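## Task

Put plate E01 in nest N1, plate E07 in N2 and plate E10 in N3. Each plate must lie flat within its nest's locators, with its well A1 at the nest corner labelled A1, and must stay that way without the robot holding it. At the end, release the plate and move the gripper away.

## Robot and tools

ROBOT. There is one arm. It is a four-axis SCARA-style plate mover whose gripper always stays level and cannot tilt. The joints, from the base out, are: lift 0.000 to 0.550 m, shoulder -2.000 to 2.000 rad, elbow -2.800 to 2.800 rad, wrist yaw -12.566 to 12.566 rad. If the elbow gets within 0.4 rad of 0, the arm may fold and fault. The commanded point, end_effector_position, is the middle of the two finger pads, about 2 to 3 cm behind the fingertips. The fingers point along the gripper's +x axis and close along its y axis. The opening runs from 0.140 m (fully open) down to 0.066 m (closed).

FRAMES. The scene frame has its origin on the table top directly under the arm base. +z is up, and +y is to the left when looking along +x. Motion commands use the gripper's own axes instead: +x along the fingers, y across them, z about which the hand turns. A positive rz turns from +x toward +y.

LAYOUT. Seen from above and going clockwise, the nests form an arc: N1, OUT, N2, N3, RD. OUT starts empty and can be used as a spare spot. A fixed bar-code scanner stands next to RD and is always on. To identify a plate, set it flat in RD with well A1 at RD's A1 corner and keep the gripper out of the scanner's line of sight. Well A1 is the plate's cut-off corner.

execute_actions(actions). This takes a list of action objects that run one after another. An empty list just returns the current state and images. Each action may have:
- rows: 1 to 15 rows. Each row is applied for one control step of 1/30 s. A row is five numbers, each in [-1, 1], in this order: dx, dy, dz, rz, opening.
  - dx, dy, dz, rz are a target offset in the gripper's own axes. They are measured from the gripper's measured pose when that action starts. For the first action in a call, that is the last pose reported in this scene. Every row is measured from this same start, so rows do not add up. The scale is 1.0 = 0.6 m for dx, dy, dz and 1.0 = 180 degrees for rz.
  - opening is an absolute setting, not an offset. +1 is fully open (0.140 m) and -1 is closed (gap 0.066 m). Going from fully open to closed takes at least about 0.6 s.
- steps: an integer from 1 to 450 giving how many control steps the action lasts. It must be at least the number of rows, and it defaults to 15. After the last row, the arm keeps heading for that row's target and the fingers keep that row's opening. Give long moves enough steps.
- until: ends the action early at the first step where all its conditions hold. It only checks readings and does not stop the arm. The only device is scanner, with fields code and reads. code takes a string such as "e01", "c15" or "no_read", or [op, value]. Numeric values must use [op, value] with "=", "!=", "<", "<=", ">" or ">=". Example: {"steps": 150, "until": {"scanner": {"code": "c56"}}}.
If any value is out of range or any name is unknown, the whole call is rejected before the arm moves.

MOTION LIMITS. At each step, the commanded pose is clipped to 70 mm and 16 degrees from the measured pose. Damped inverse kinematics then drives the joints. The joints slow down together and stop together when a command reverses them. A large move may still be unfinished when the result returns, and a hold may not complete it, so send the remainder in the next action. Nothing plans speed for you. To move gently, ramp the offset up over the rows; adding 0.01 per row gives 6 mm per step, or 0.18 m/s. A sudden start can shake a plate loose. While you are composing a reply, the arm holds its last command.

zoom_image(camera, region). camera is one of cam_head_left (504x504), cam_head_right (504x504) or cam_wrist (616x616, fisheye). region is [x0, y0, x1, y1] in that camera's pixels, with (0, 0) at the top left. It can be at most 504 by 504 pixels. The call returns an enlarged view of the latest image.

finished_scene(scene). scene is the integer number of the scene being ended. It takes effect after the robot has held your last command, and it cannot be undone. The result reports whether the goal was met and gives the next task, if there is one. Call it only when every plate is settled and the gripper is open and clear.

RESULTS. The state line gives end_effector_position in metres and end_effector_quat_wxyz, both in the scene frame. The reported position can be off, more so at long reach. Joint positions lists lift (m), shoulder, elbow and wrist yaw (rad), then the finger pad gap (m). Hand target is the pose the controller is currently driving toward. "pose unreachable" means the clearance check changed or blocked the command. The arm then goes only a little further and waits for new rows. grip_measured is the finger opening on the same scale as the opening command. It may be off by up to about 1 mm, consistently within a scene. The scanner reports code (the ID being read now, in lower case, or no_read; it never gives a wrong ID) and reads (how many times code has gone from no_read to an ID).

GRIPPING. To hold a plate, command an opening below grip_measured. About 0.04 below holds firmly; a smaller difference holds more lightly. Each pad pushes with up to about 18 N, and a fast close can squeeze harder. External tugs may occasionally pull at a held plate or push a loose one.

FAULTS AND HAZARDS. If contact torque reaches a joint's load limit, the arm stops for 10 s and the rest of the call is skipped. Load limits: lift 52.2 N, shoulder 7.83 N m, elbow 3.91 N m, wrist yaw 1.3 N m. A held plate's weight counts toward these. Holding a load heats the motors, even while idle. A MOTOR HOT line appears from 85 °C. At 100 °C an OVER-TEMPERATURE FAULT applies the brakes until the motors cool. Never let anything fall off the table. Avoid drops, slips, slams, hard impacts and forceful pushes. Set plates down and release them gently.

Each tool is called as name(argument=value, ...), one argument or row to a line, values as JSON.

## Session

execute_actions(
  actions=[],
)

Scene clock: 0.00 s.
end_effector_position=(+0.4223, -0.3568, +0.1905) grip_measured=+1.00 end_effector_quat_wxyz=(-0.261, -0.000, -0.000, +0.965)
Joint positions: [ 0.185 -0.239  2.223 -4.597  0.14 ]
Hand target: +0.422, -0.357, +0.190; -0.261, -0.000, -0.000, +0.965
scanner: code=no_read reads=0

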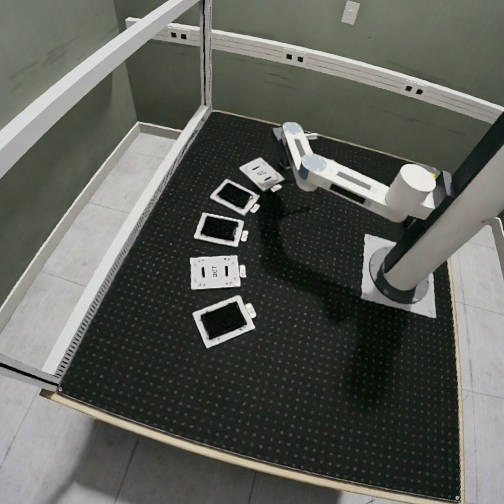

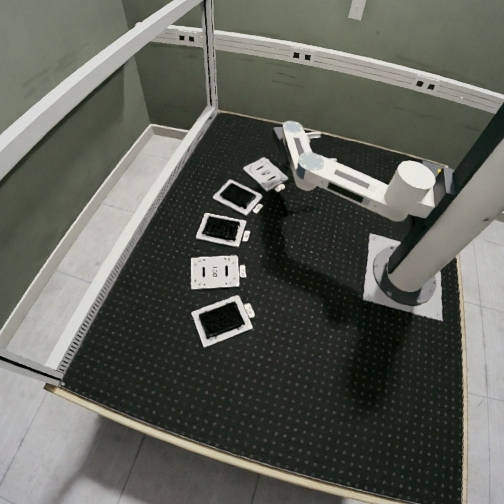

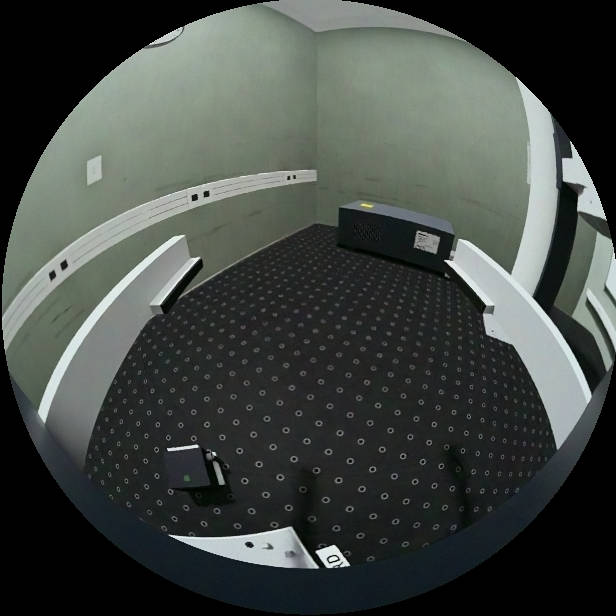

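zoom_image(
  camera="cam_head_left",
  region=[160, 140, 330, 360],
)

Region (160, 140, 330, 360) of cam_head_left's 504x504 image, scaled by 2.291, with more detail than that image has; it fills the left 389 columns of this view, and the rest is white.

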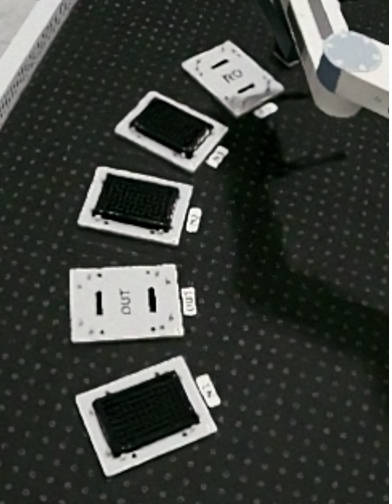

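execute_actions(
  actions=[
    {"rows":[[-0.484,-0.407,0,0.832,1]],"steps":75},
  ],
)

Scene clock: 8.37 s.
end_effector_position=(+0.5500, +0.0003, +0.1905) grip_measured=+1.00 end_effector_quat_wxyz=(+1.000, +0.000, +0.000, -0.000)
Joint positions: [ 0.185  0.956  0.926 -1.882  0.14 ]
Hand target: +0.550, +0.000, +0.190; +1.000, +0.000, +0.000, +0.000
Off the commanded pose: 0.000 m, 0 deg.
scanner: code=no_read reads=0

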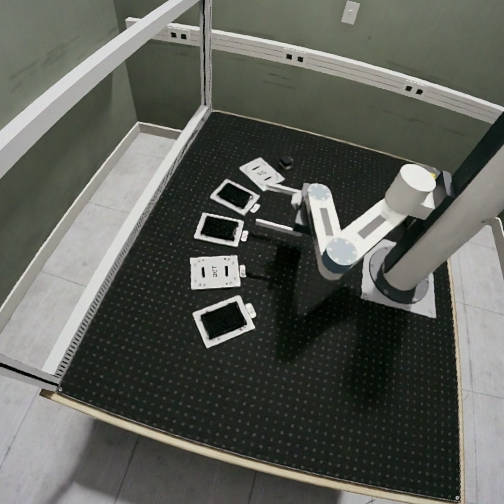

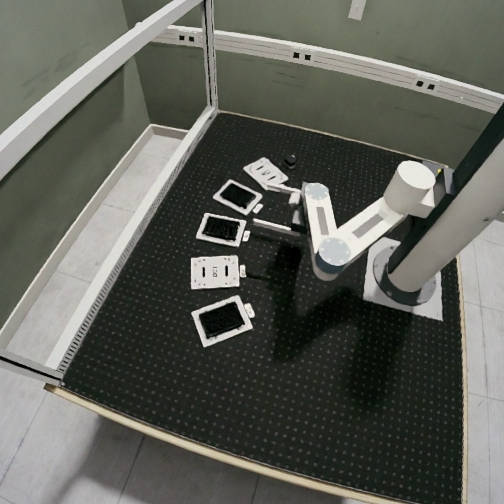

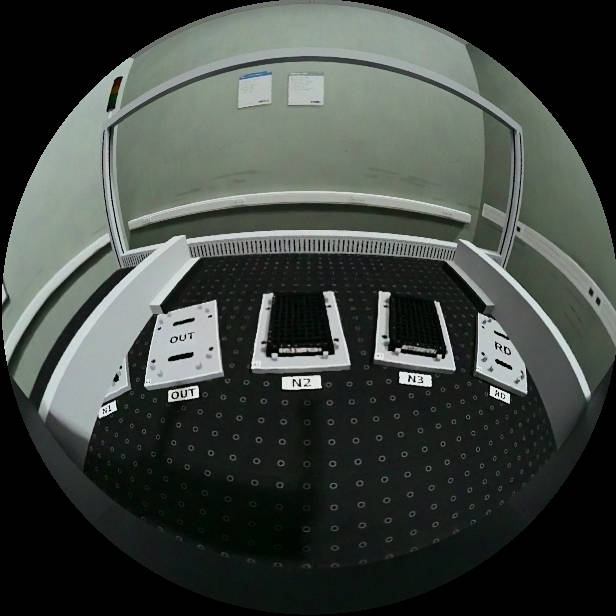

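execute_actions(
  actions=[
    {"rows":[[0.2,0.035,-0.2,0,0]],"steps":35},
  ],
)

zoom_image(
  camera="cam_wrist",
  region=[150, 200, 500, 500],
)

Scene clock: 12.17 s.
end_effector_position=(+0.6700, +0.0213, +0.0704) grip_measured=+0.00 end_effector_quat_wxyz=(+1.000, +0.000, +0.000, +0.000)
Joint positions: [ 0.065  0.798  1.5   -2.298  0.103]
Hand target: +0.670, +0.021, +0.070; +1.000, +0.000, +0.000, -0.000
Off the commanded pose: 0.000 m, 0 deg.
scanner: code=no_read reads=0

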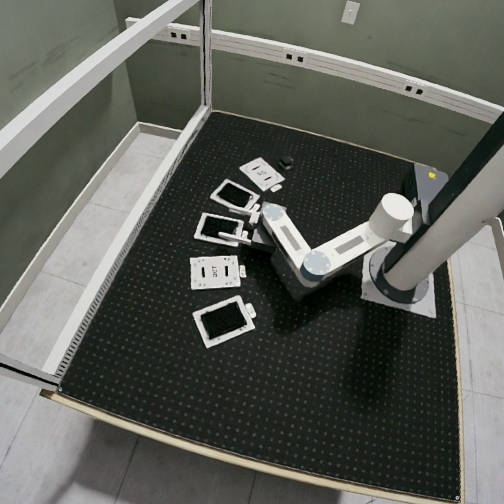

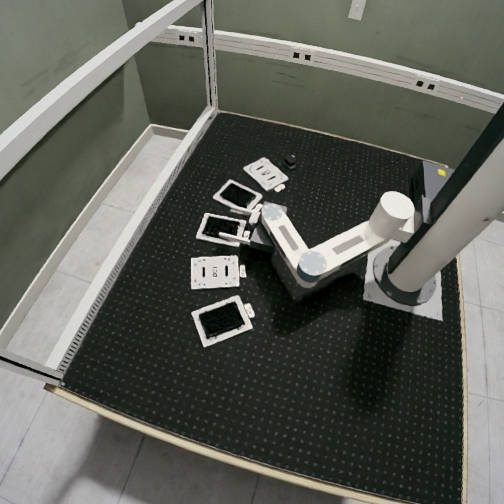

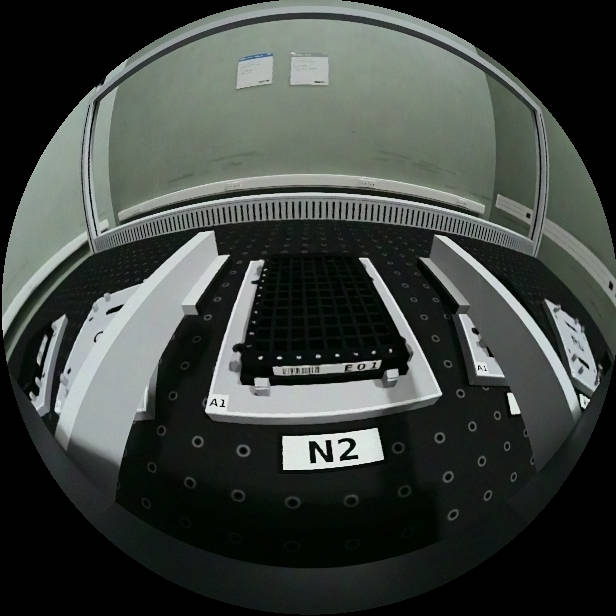

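Region (150, 200, 500, 500) of cam_wrist's 616x616 image, scaled by 1.440, with more detail than that image has; it fills the top 432 rows of this view, and the rest is white.

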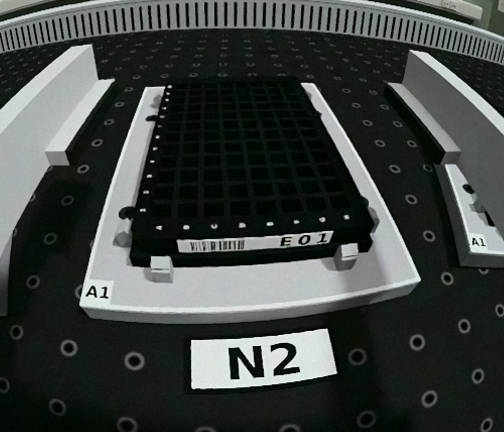

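execute_actions(
  actions=[
    {"rows":[[0.083,0.009,-0.04,0.02,0]],"steps":20},
  ],
)

Scene clock: 15.13 s.
end_effector_position=(+0.7198, +0.0268, +0.0464) grip_measured=+0.00 end_effector_quat_wxyz=(+0.999, +0.000, +0.000, +0.032)
Joint positions: [ 0.041  0.661  1.784 -2.382  0.103]
Hand target: +0.720, +0.027, +0.046; +1.000, +0.000, +0.000, +0.031
Off the commanded pose: 0.000 m, 0 deg.
scanner: code=no_read reads=0

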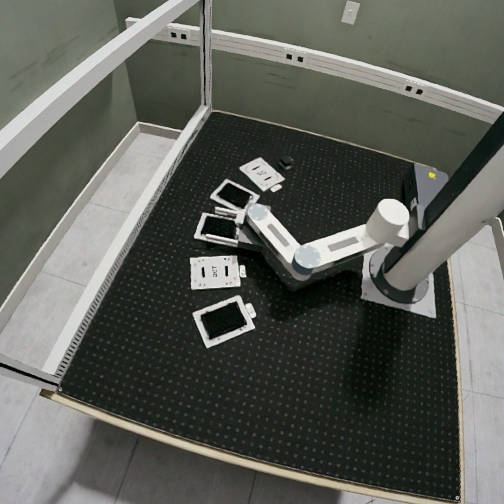

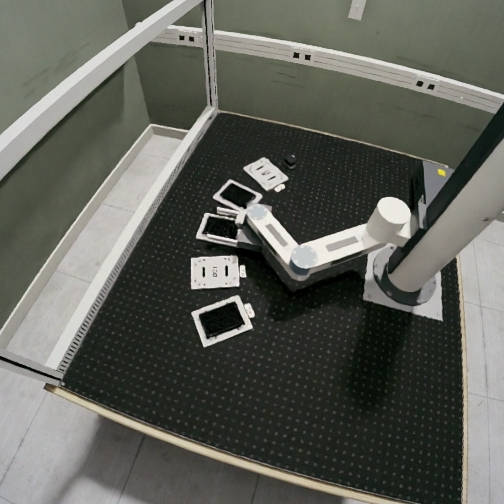

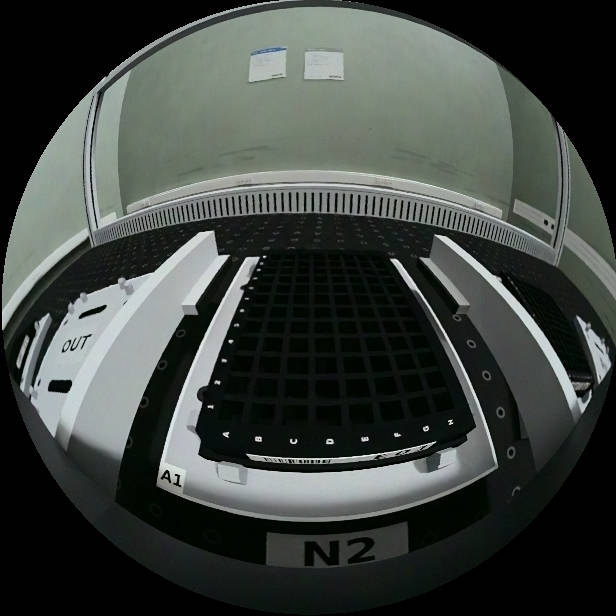

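execute_actions(
  actions=[
    {"rows":[[-0.005,0,-0.032,-0.005,-0.2]],"steps":15},
  ],
)

Scene clock: 18.30 s.
end_effector_position=(+0.7168, +0.0266, +0.0271) grip_measured=-0.20 end_effector_quat_wxyz=(+1.000, +0.000, +0.000, +0.024)
Joint positions: [ 0.022  0.674  1.765 -2.392  0.096]
Hand target: +0.717, +0.027, +0.027; +1.000, +0.000, +0.000, +0.024
Off the commanded pose: 0.000 m, 0 deg.
scanner: code=no_read reads=0

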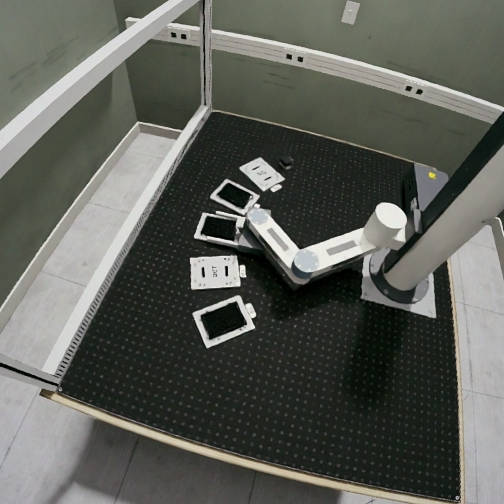

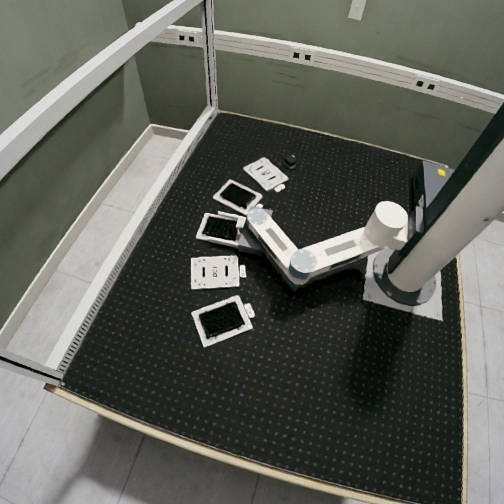

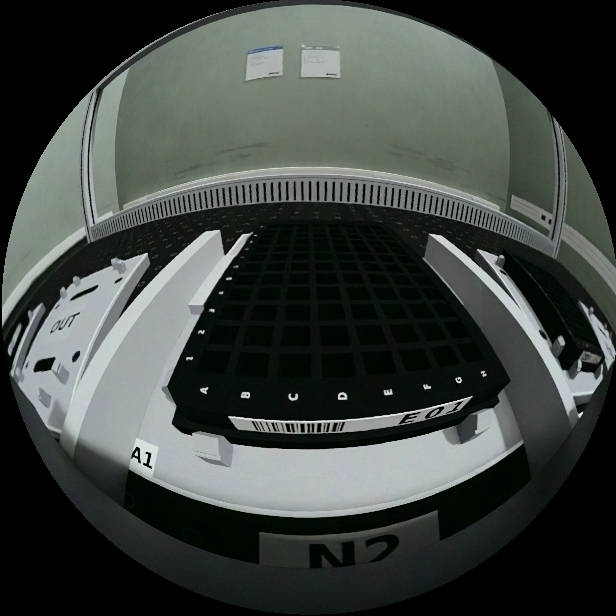

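execute_actions(
  actions=[
    {"rows":[[0,-0.002,-0.004,0,-0.3],[0,-0.002,-0.004,0,-0.35],[0,-0.002,-0.004,0,-0.4],[0,-0.002,-0.004,0,-0.4],[0,-0.002,-0.004,0,-0.42],[0,-0.002,-0.004,0,-0.44],[0,-0.002,-0.004,0,-0.46],[0,-0.002,-0.004,0,-0.48],[0,-0.002,-0.004,0,-0.5],[0,-0.002,-0.004,0,-0.52]],"steps":18},
  ],
)

Scene clock: 32.20 s.
end_effector_position=(+0.7168, +0.0258, +0.0269) grip_measured=-0.35 end_effector_quat_wxyz=(+1.000, +0.000, +0.000, +0.024)
Joint positions: [ 0.022  0.672  1.765 -2.39   0.09 ]
Hand target: +0.717, +0.026, +0.027; +1.000, +0.000, +0.000, +0.024
Off the commanded pose: 0.002 m, 0 deg.
TORQUE FAULT: the external load on joint 1 (lift) reached its load limit, and the arm stopped for 10 seconds. The arm's remaining commands of this call were not run. The arm holds where it stopped, with its grip as last carried out, and accepts commands again: back off and push less far. The arm stops again, at the same cost, whenever a joint's load reaches its limit.
scanner: code=no_read reads=0

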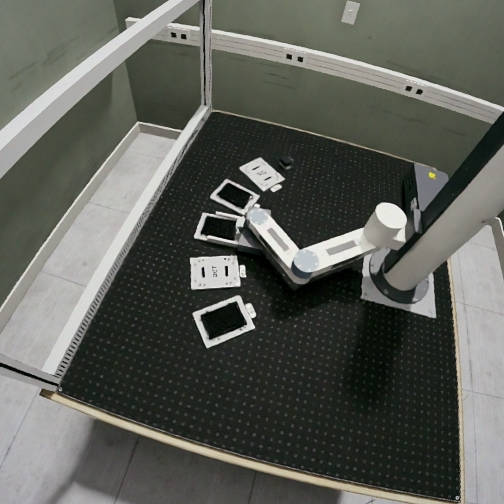

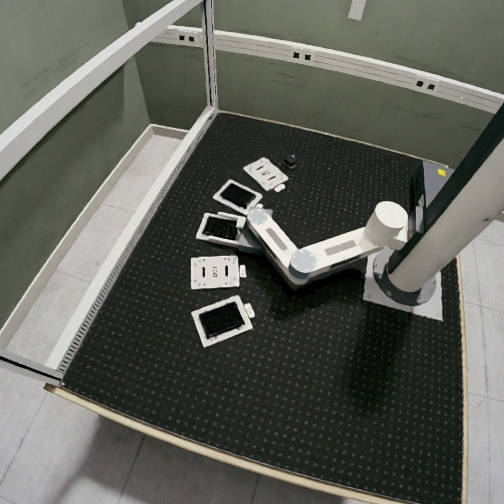

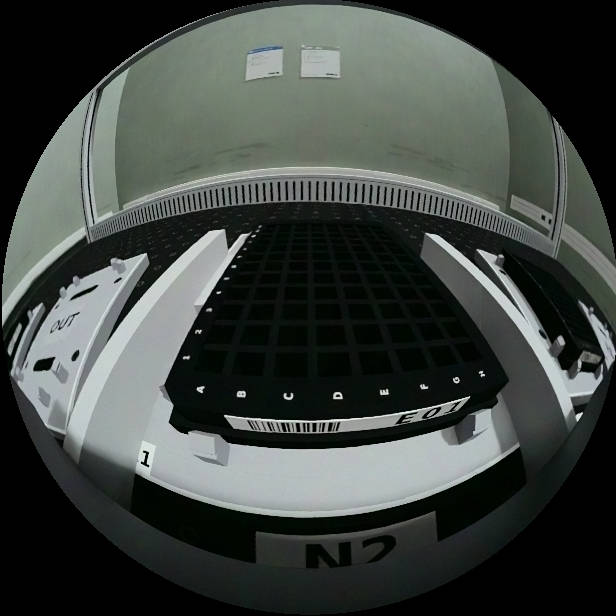

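execute_actions(
  actions=[
    {"rows":[[0,0,0.01,0,-0.35]],"steps":8},
    {"rows":[[0,0,0,0,-0.4],[0,0,0,0,-0.42],[0,0,0,0,-0.44],[0,0,0,0,-0.46],[0,0,0,0,-0.48],[0,0,0,0,-0.5],[0,0,0,0,-0.52]],"steps":14},
  ],
)

Scene clock: 34.60 s.
end_effector_position=(+0.7169, +0.0259, +0.0330) grip_measured=-0.52 end_effector_quat_wxyz=(+1.000, +0.000, +0.000, +0.024)
Joint positions: [ 0.028  0.673  1.765 -2.39   0.084]
Hand target: +0.717, +0.026, +0.033; +1.000, +0.000, +0.000, +0.024
Off the commanded pose: 0.000 m, 0 deg.
scanner: code=no_read reads=0

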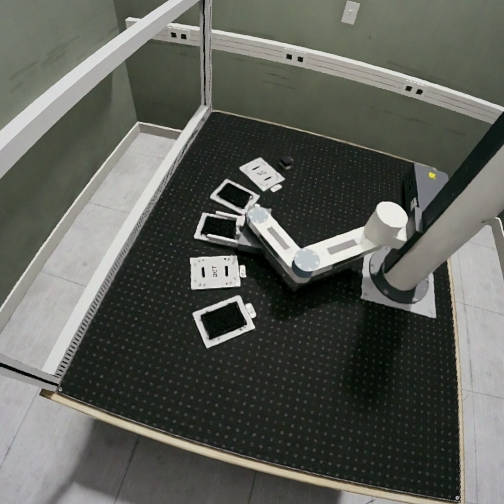

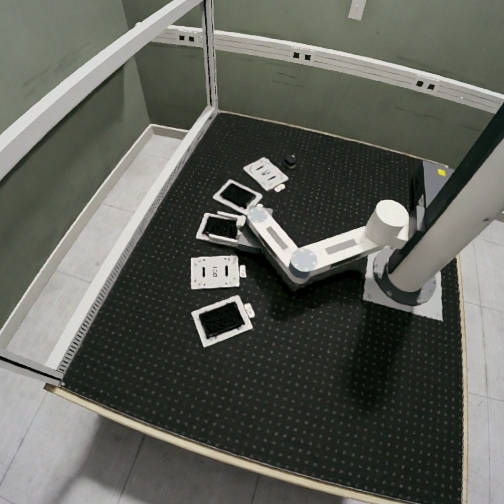

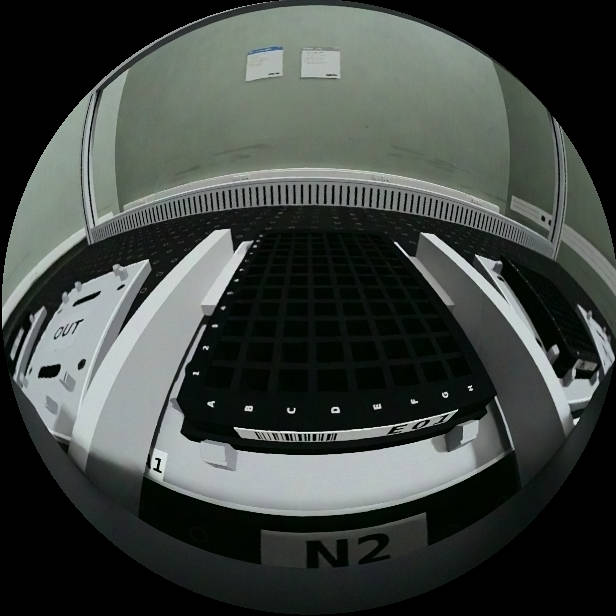

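execute_actions(
  actions=[
    {"rows":[[0,0,0,0,-0.54],[0,0,0,0,-0.55],[0,0,0,0,-0.56],[0,0,0,0,-0.57],[0,0,0,0,-0.58],[0,0,0,0,-0.59],[0,0,0,0,-0.6]],"steps":10},
  ],
)

Scene clock: 36.40 s.
end_effector_position=(+0.7169, +0.0260, +0.0331) grip_measured=-0.55 end_effector_quat_wxyz=(+1.000, +0.000, +0.000, +0.024)
Joint positions: [ 0.028  0.673  1.765 -2.389  0.083]
Hand target: +0.717, +0.026, +0.033; +1.000, +0.000, +0.000, +0.024
Off the commanded pose: 0.000 m, 0 deg.
scanner: code=no_read reads=0

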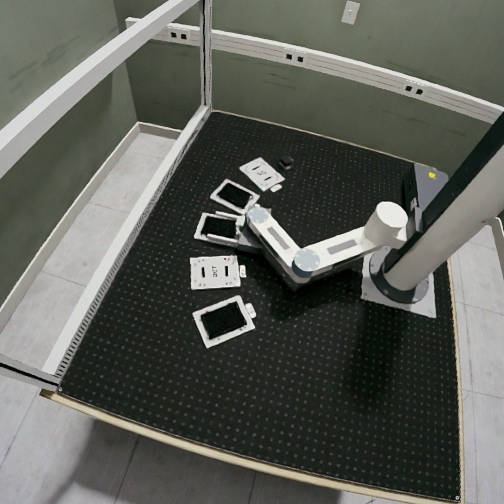

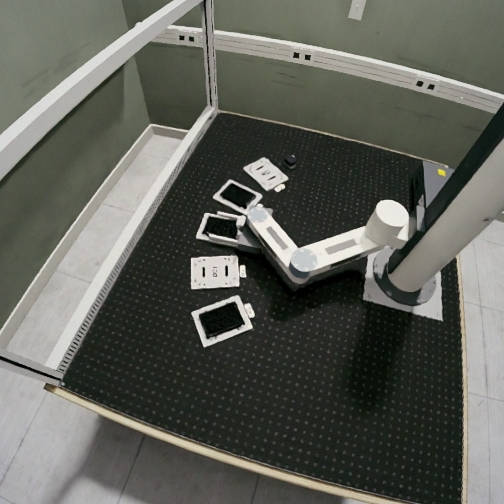

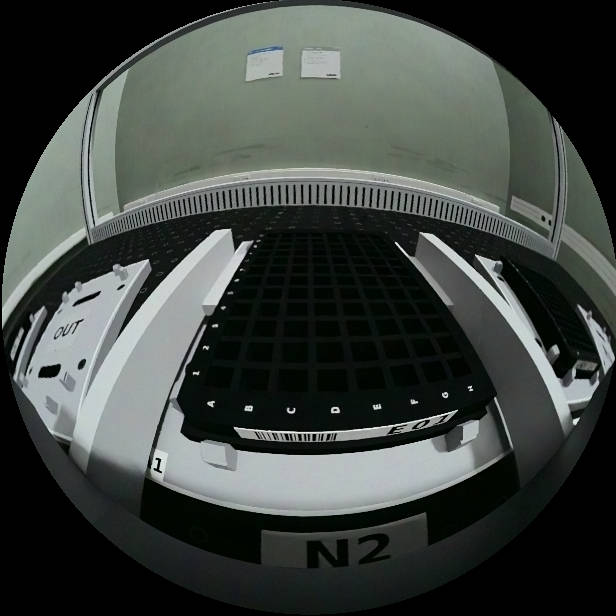

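execute_actions(
  actions=[
    {"rows":[[0,0,0.003,0,-0.6],[0,0,0.006,0,-0.6],[0,0,0.01,0,-0.6],[0,0,0.015,0,-0.6],[0,0,0.02,0,-0.6]],"steps":10},
  ],
)

execute_actions(
  actions=[
    {"rows":[[0,0.01,0,0.004,-0.6],[0,0.025,0,0.009,-0.6],[-0.001,0.045,0,0.016,-0.6],[-0.003,0.07,0,0.025,-0.6],[-0.005,0.095,0,0.034,-0.6],[-0.008,0.12,0,0.043,-0.6],[-0.012,0.145,0,0.052,-0.6],[-0.016,0.17,0,0.06,-0.6],[-0.021,0.195,0,0.07,-0.6],[-0.027,0.22,0,0.079,-0.6],[-0.034,0.245,0,0.088,-0.6],[-0.041,0.27,0,0.097,-0.6],[-0.052,0.302,0,0.108,-0.6]],"steps":30},
  ],
)

Scene clock: 43.57 s.
end_effector_position=(+0.7169, +0.0260, +0.0451) grip_measured=-0.55 end_effector_quat_wxyz=(+1.000, +0.000, +0.000, +0.024)
Joint positions: [ 0.04   0.673  1.765 -2.389  0.083]
Hand target: +0.717, +0.026, +0.045; +1.000, +0.000, +0.000, +0.024
Off the commanded pose: 0.000 m, 0 deg.
scanner: code=no_read reads=0

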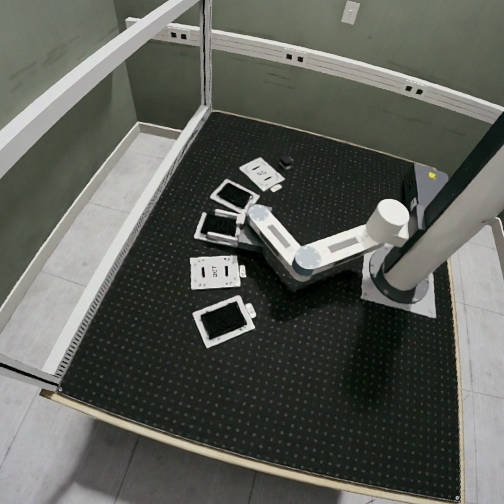

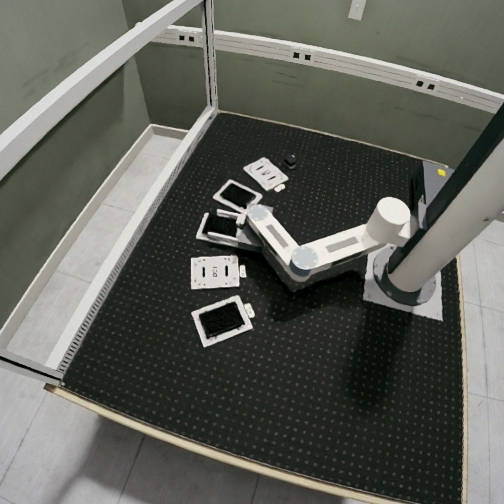

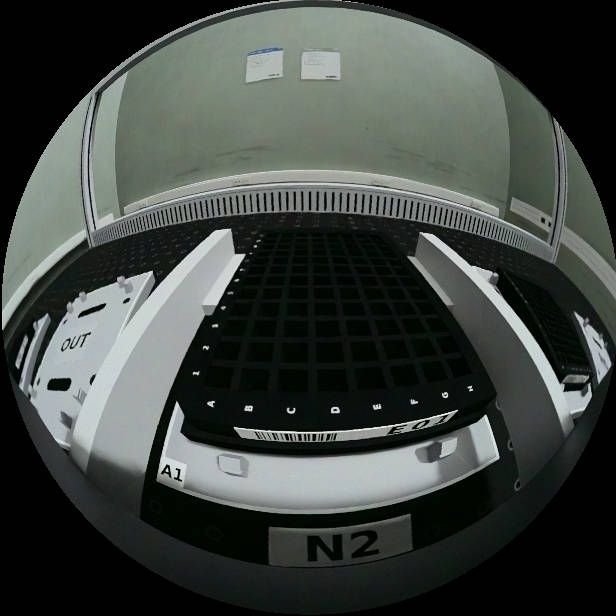

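Scene clock: 44.57 s.
end_effector_position=(+0.6767, +0.2057, +0.0451) grip_measured=-0.55 end_effector_quat_wxyz=(+0.981, +0.000, +0.000, +0.193)
Joint positions: [ 0.04   1.015  1.764 -2.39   0.083]
Hand target: +0.677, +0.205, +0.045; +0.981, +0.000, +0.000, +0.193
Off the commanded pose: 0.000 m, 0 deg.
scanner: code=no_read reads=0

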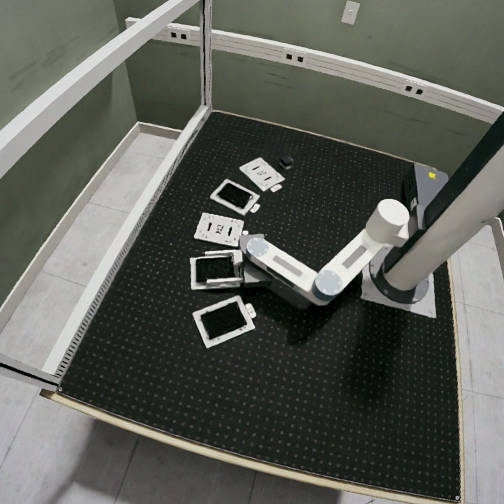

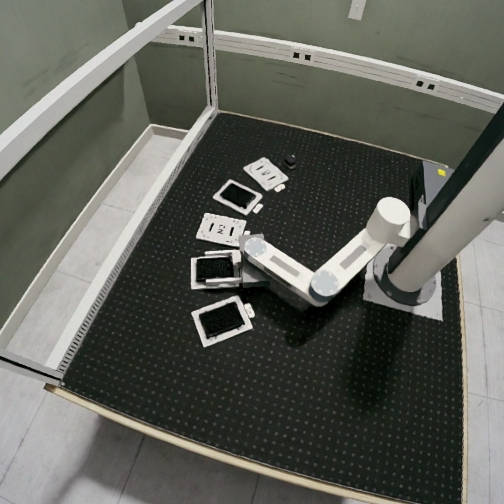

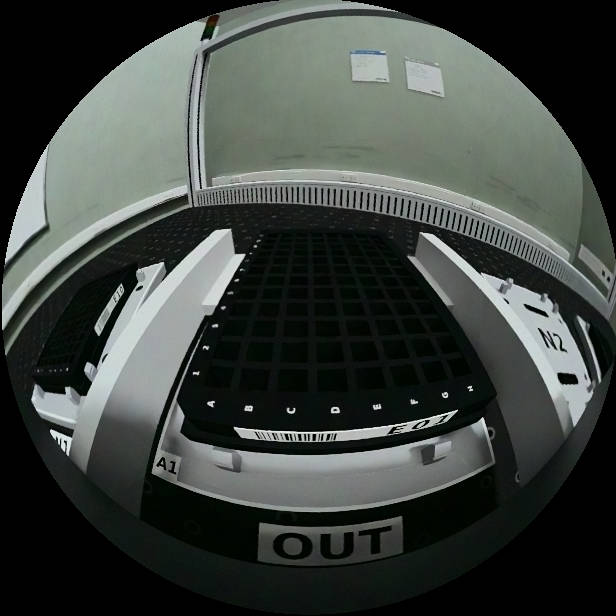

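execute_actions(
  actions=[
    {"rows":[[0.001,0.0045,0,0,-0.6]],"steps":8},
  ],
)

zoom_image(
  camera="cam_wrist",
  region=[20, 240, 200, 420],
)

Scene clock: 46.10 s.
end_effector_position=(+0.6762, +0.2086, +0.0451) grip_measured=-0.55 end_effector_quat_wxyz=(+0.981, +0.000, +0.000, +0.194)
Joint positions: [ 0.04   1.02   1.768 -2.398  0.083]
Hand target: +0.676, +0.208, +0.045; +0.981, +0.000, +0.000, +0.193
Off the commanded pose: 0.000 m, 0 deg.
scanner: code=no_read reads=0

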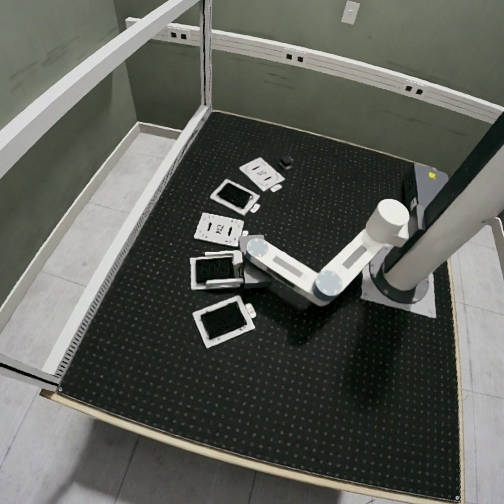

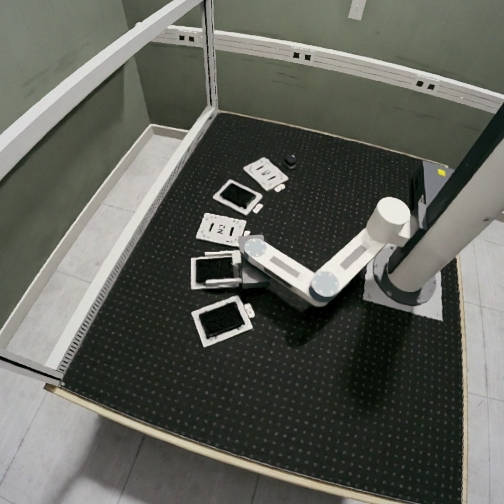

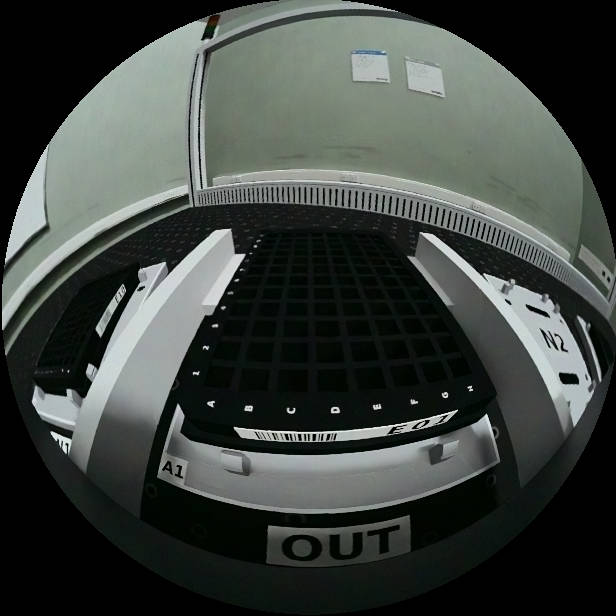

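Region (20, 240, 200, 420) of cam_wrist's 616x616 image, scaled by 2.800, with more detail than that image has.

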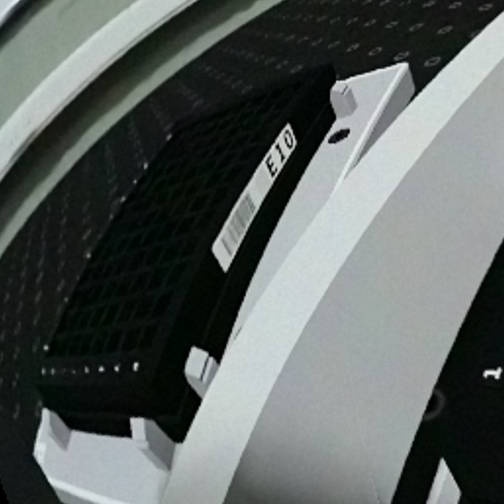

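execute_actions(
  actions=[
    {"rows":[[0,-0.0028,0,-0.007,-0.6]],"steps":8},
  ],
)

Scene clock: 48.00 s.
end_effector_position=(+0.6768, +0.2071, +0.0451) grip_measured=-0.55 end_effector_quat_wxyz=(+0.983, +0.000, +0.000, +0.183)
Joint positions: [ 0.04   1.023  1.768 -2.424  0.083]
Hand target: +0.677, +0.207, +0.045; +0.983, +0.000, +0.000, +0.183
Off the commanded pose: 0.000 m, 0 deg.
scanner: code=no_read reads=0

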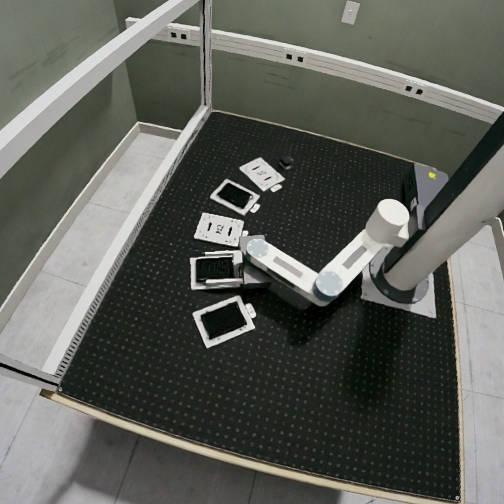

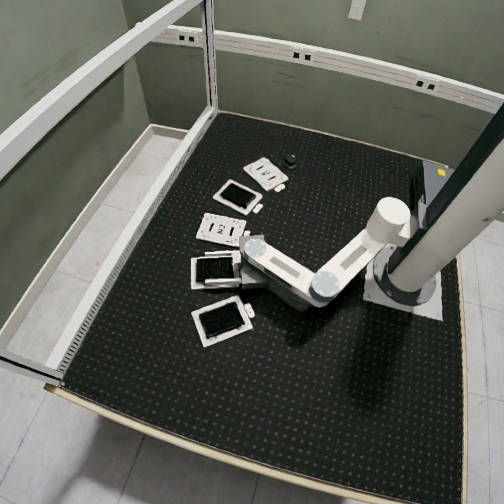

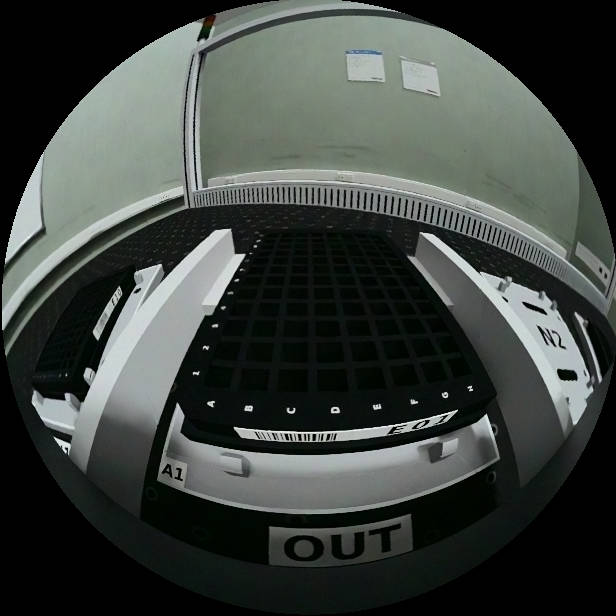

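execute_actions(
  actions=[
    {"rows":[[0,0,-0.003,0,-0.6],[0,0,-0.006,0,-0.6],[0,0,-0.009,0,-0.6],[0,0,-0.011,0,-0.6],[0,0,-0.013,0,-0.6],[0,0,-0.015,0,-0.6],[0,0,-0.017,0,-0.6],[0,0,-0.019,0,-0.6]],"steps":13},
    {"rows":[[0,0,0,0,-0.3]],"steps":6},
  ],
)

execute_actions(
  actions=[
    {"rows":[[0,0,0.03,0,-0.1]],"steps":9},
    {"rows":[[-0.1925,-0.58,0,-0.212,-0.1]],"steps":36},
    {"rows":[[0,0,-0.011,0,-0.1]],"steps":7},
  ],
)

Scene clock: 53.50 s.
end_effector_position=(+0.6770, +0.2065, +0.0336) grip_measured=-0.30 end_effector_quat_wxyz=(+0.983, +0.000, +0.000, +0.182)
Joint positions: [ 0.029  1.023  1.768 -2.425  0.092]
Hand target: +0.677, +0.207, +0.034; +0.983, +0.000, +0.000, +0.182
Off the commanded pose: 0.000 m, 0 deg.
scanner: code=no_read reads=0

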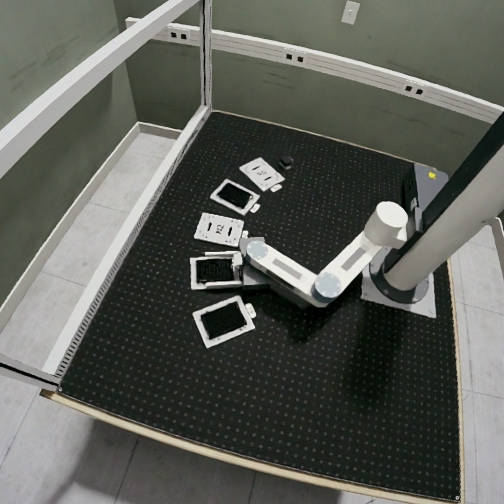

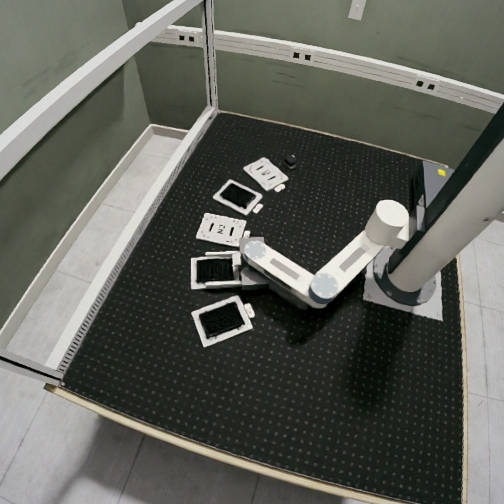

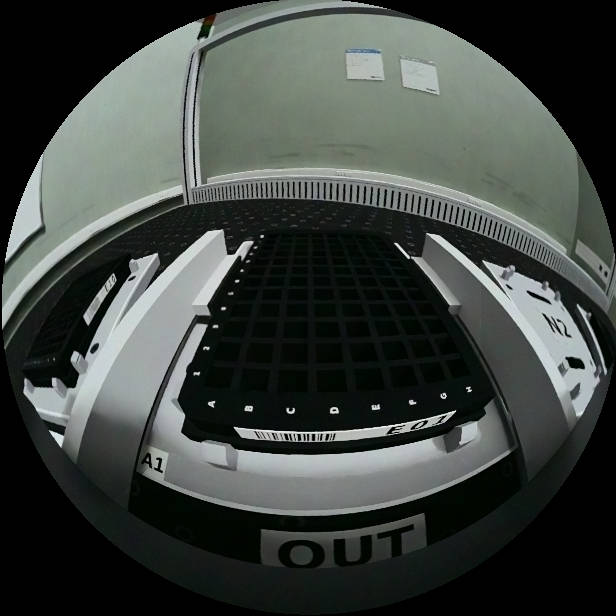

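Scene clock: 55.23 s.
end_effector_position=(+0.6936, -0.1598, +0.0450) grip_measured=-0.10 end_effector_quat_wxyz=(+0.989, +0.000, +0.000, -0.150)
Joint positions: [ 0.04   0.326  1.766 -2.393  0.099]
Hand target: +0.694, -0.160, +0.045; +0.989, +0.000, +0.000, -0.150
Off the commanded pose: 0.000 m, 0 deg.
scanner: code=no_read reads=0

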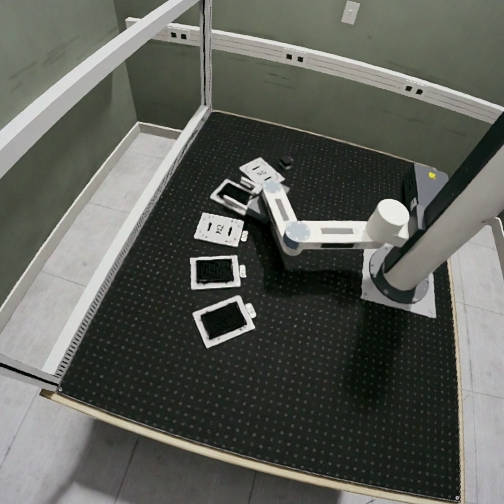

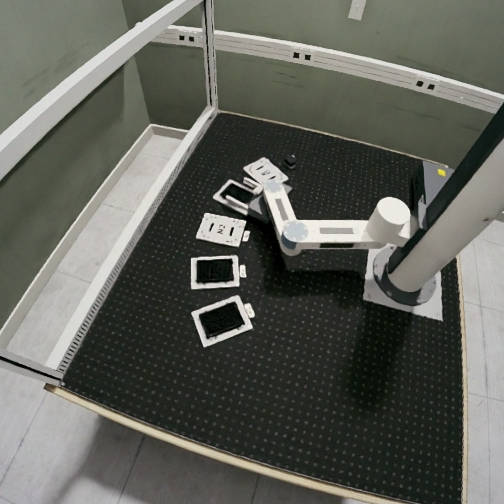

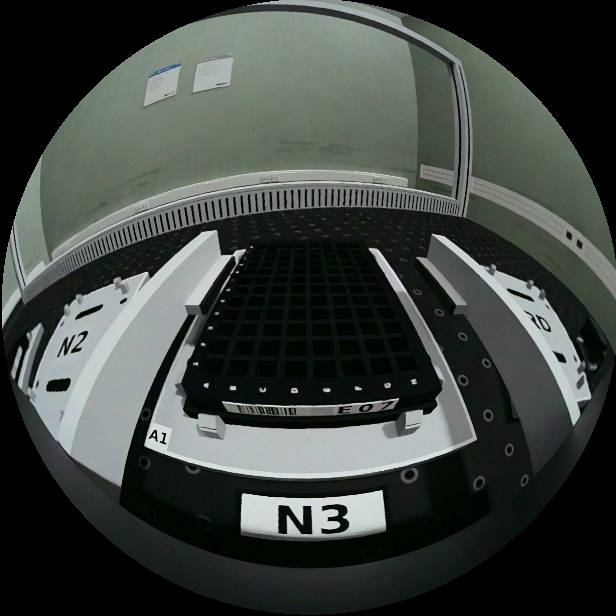

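execute_actions(
  actions=[
    {"rows":[[0.021,0.016,0,0,-0.1]],"steps":10},
  ],
)

Scene clock: 56.53 s.
end_effector_position=(+0.7085, -0.1542, +0.0450) grip_measured=-0.10 end_effector_quat_wxyz=(+0.989, +0.000, +0.000, -0.149)
Joint positions: [ 0.04   0.314  1.846 -2.46   0.099]
Hand target: +0.708, -0.154, +0.045; +0.989, +0.000, +0.000, -0.150
Off the commanded pose: 0.000 m, 0 deg.
scanner: code=no_read reads=0

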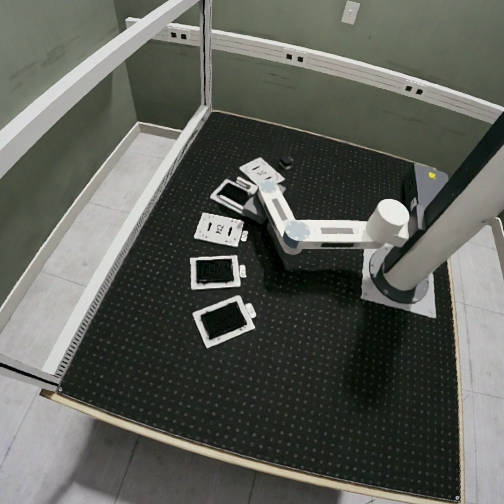

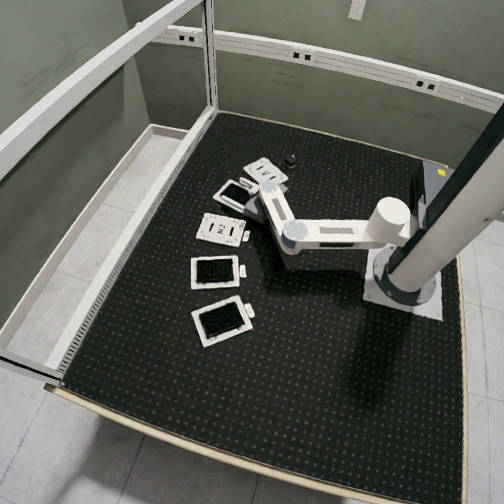

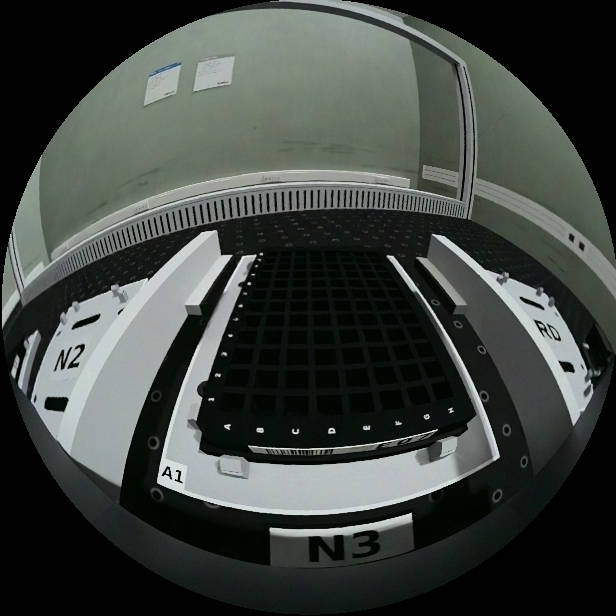

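Near match; small ccw tweak.

execute_actions(
  actions=[
    {"rows":[[-0.0005,0.0005,-0.01,0.003,-0.3],[-0.0005,0.0005,-0.02,0.003,-0.35]],"steps":10},
    {"rows":[[0,0,0,0,-0.42],[0,0,0,0,-0.46],[0,0,0,0,-0.49],[0,0,0,0,-0.51],[0,0,0,0,-0.53],[0,0,0,0,-0.54],[0,0,0,0,-0.55],[0,0,0,0,-0.56],[0,0,0,0,-0.57],[0,0,0,0,-0.58],[0,0,0,0,-0.6]],"steps":14},
    {"rows":[[0,0,0.003,0,-0.6],[0,0,0.006,0,-0.6],[0,0,0.01,0,-0.6],[0,0,0.015,0,-0.6],[0,0,0.02,0,-0.6]],"steps":10},
  ],
)

Scene clock: 60.30 s.
end_effector_position=(+0.7084, -0.1537, +0.0451) grip_measured=-0.55 end_effector_quat_wxyz=(+0.990, +0.000, +0.000, -0.144)
Joint positions: [ 0.04   0.313  1.844 -2.447  0.083]
Hand target: +0.708, -0.154, +0.045; +0.990, +0.000, +0.000, -0.144
Off the commanded pose: 0.000 m, 0 deg.
scanner: code=no_read reads=0

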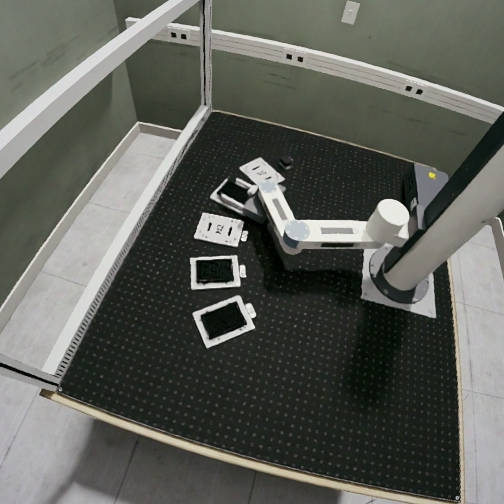

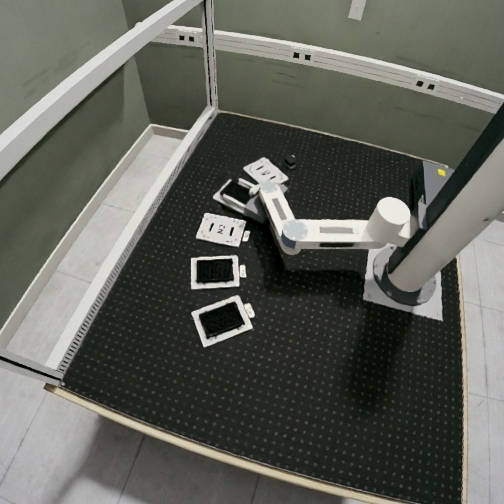

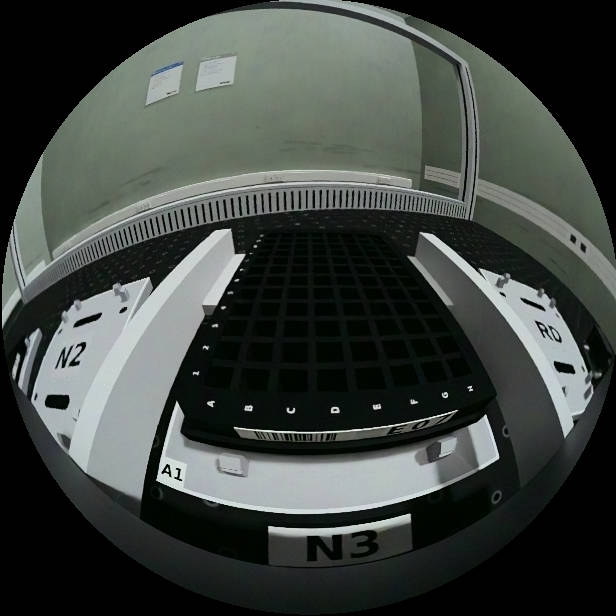

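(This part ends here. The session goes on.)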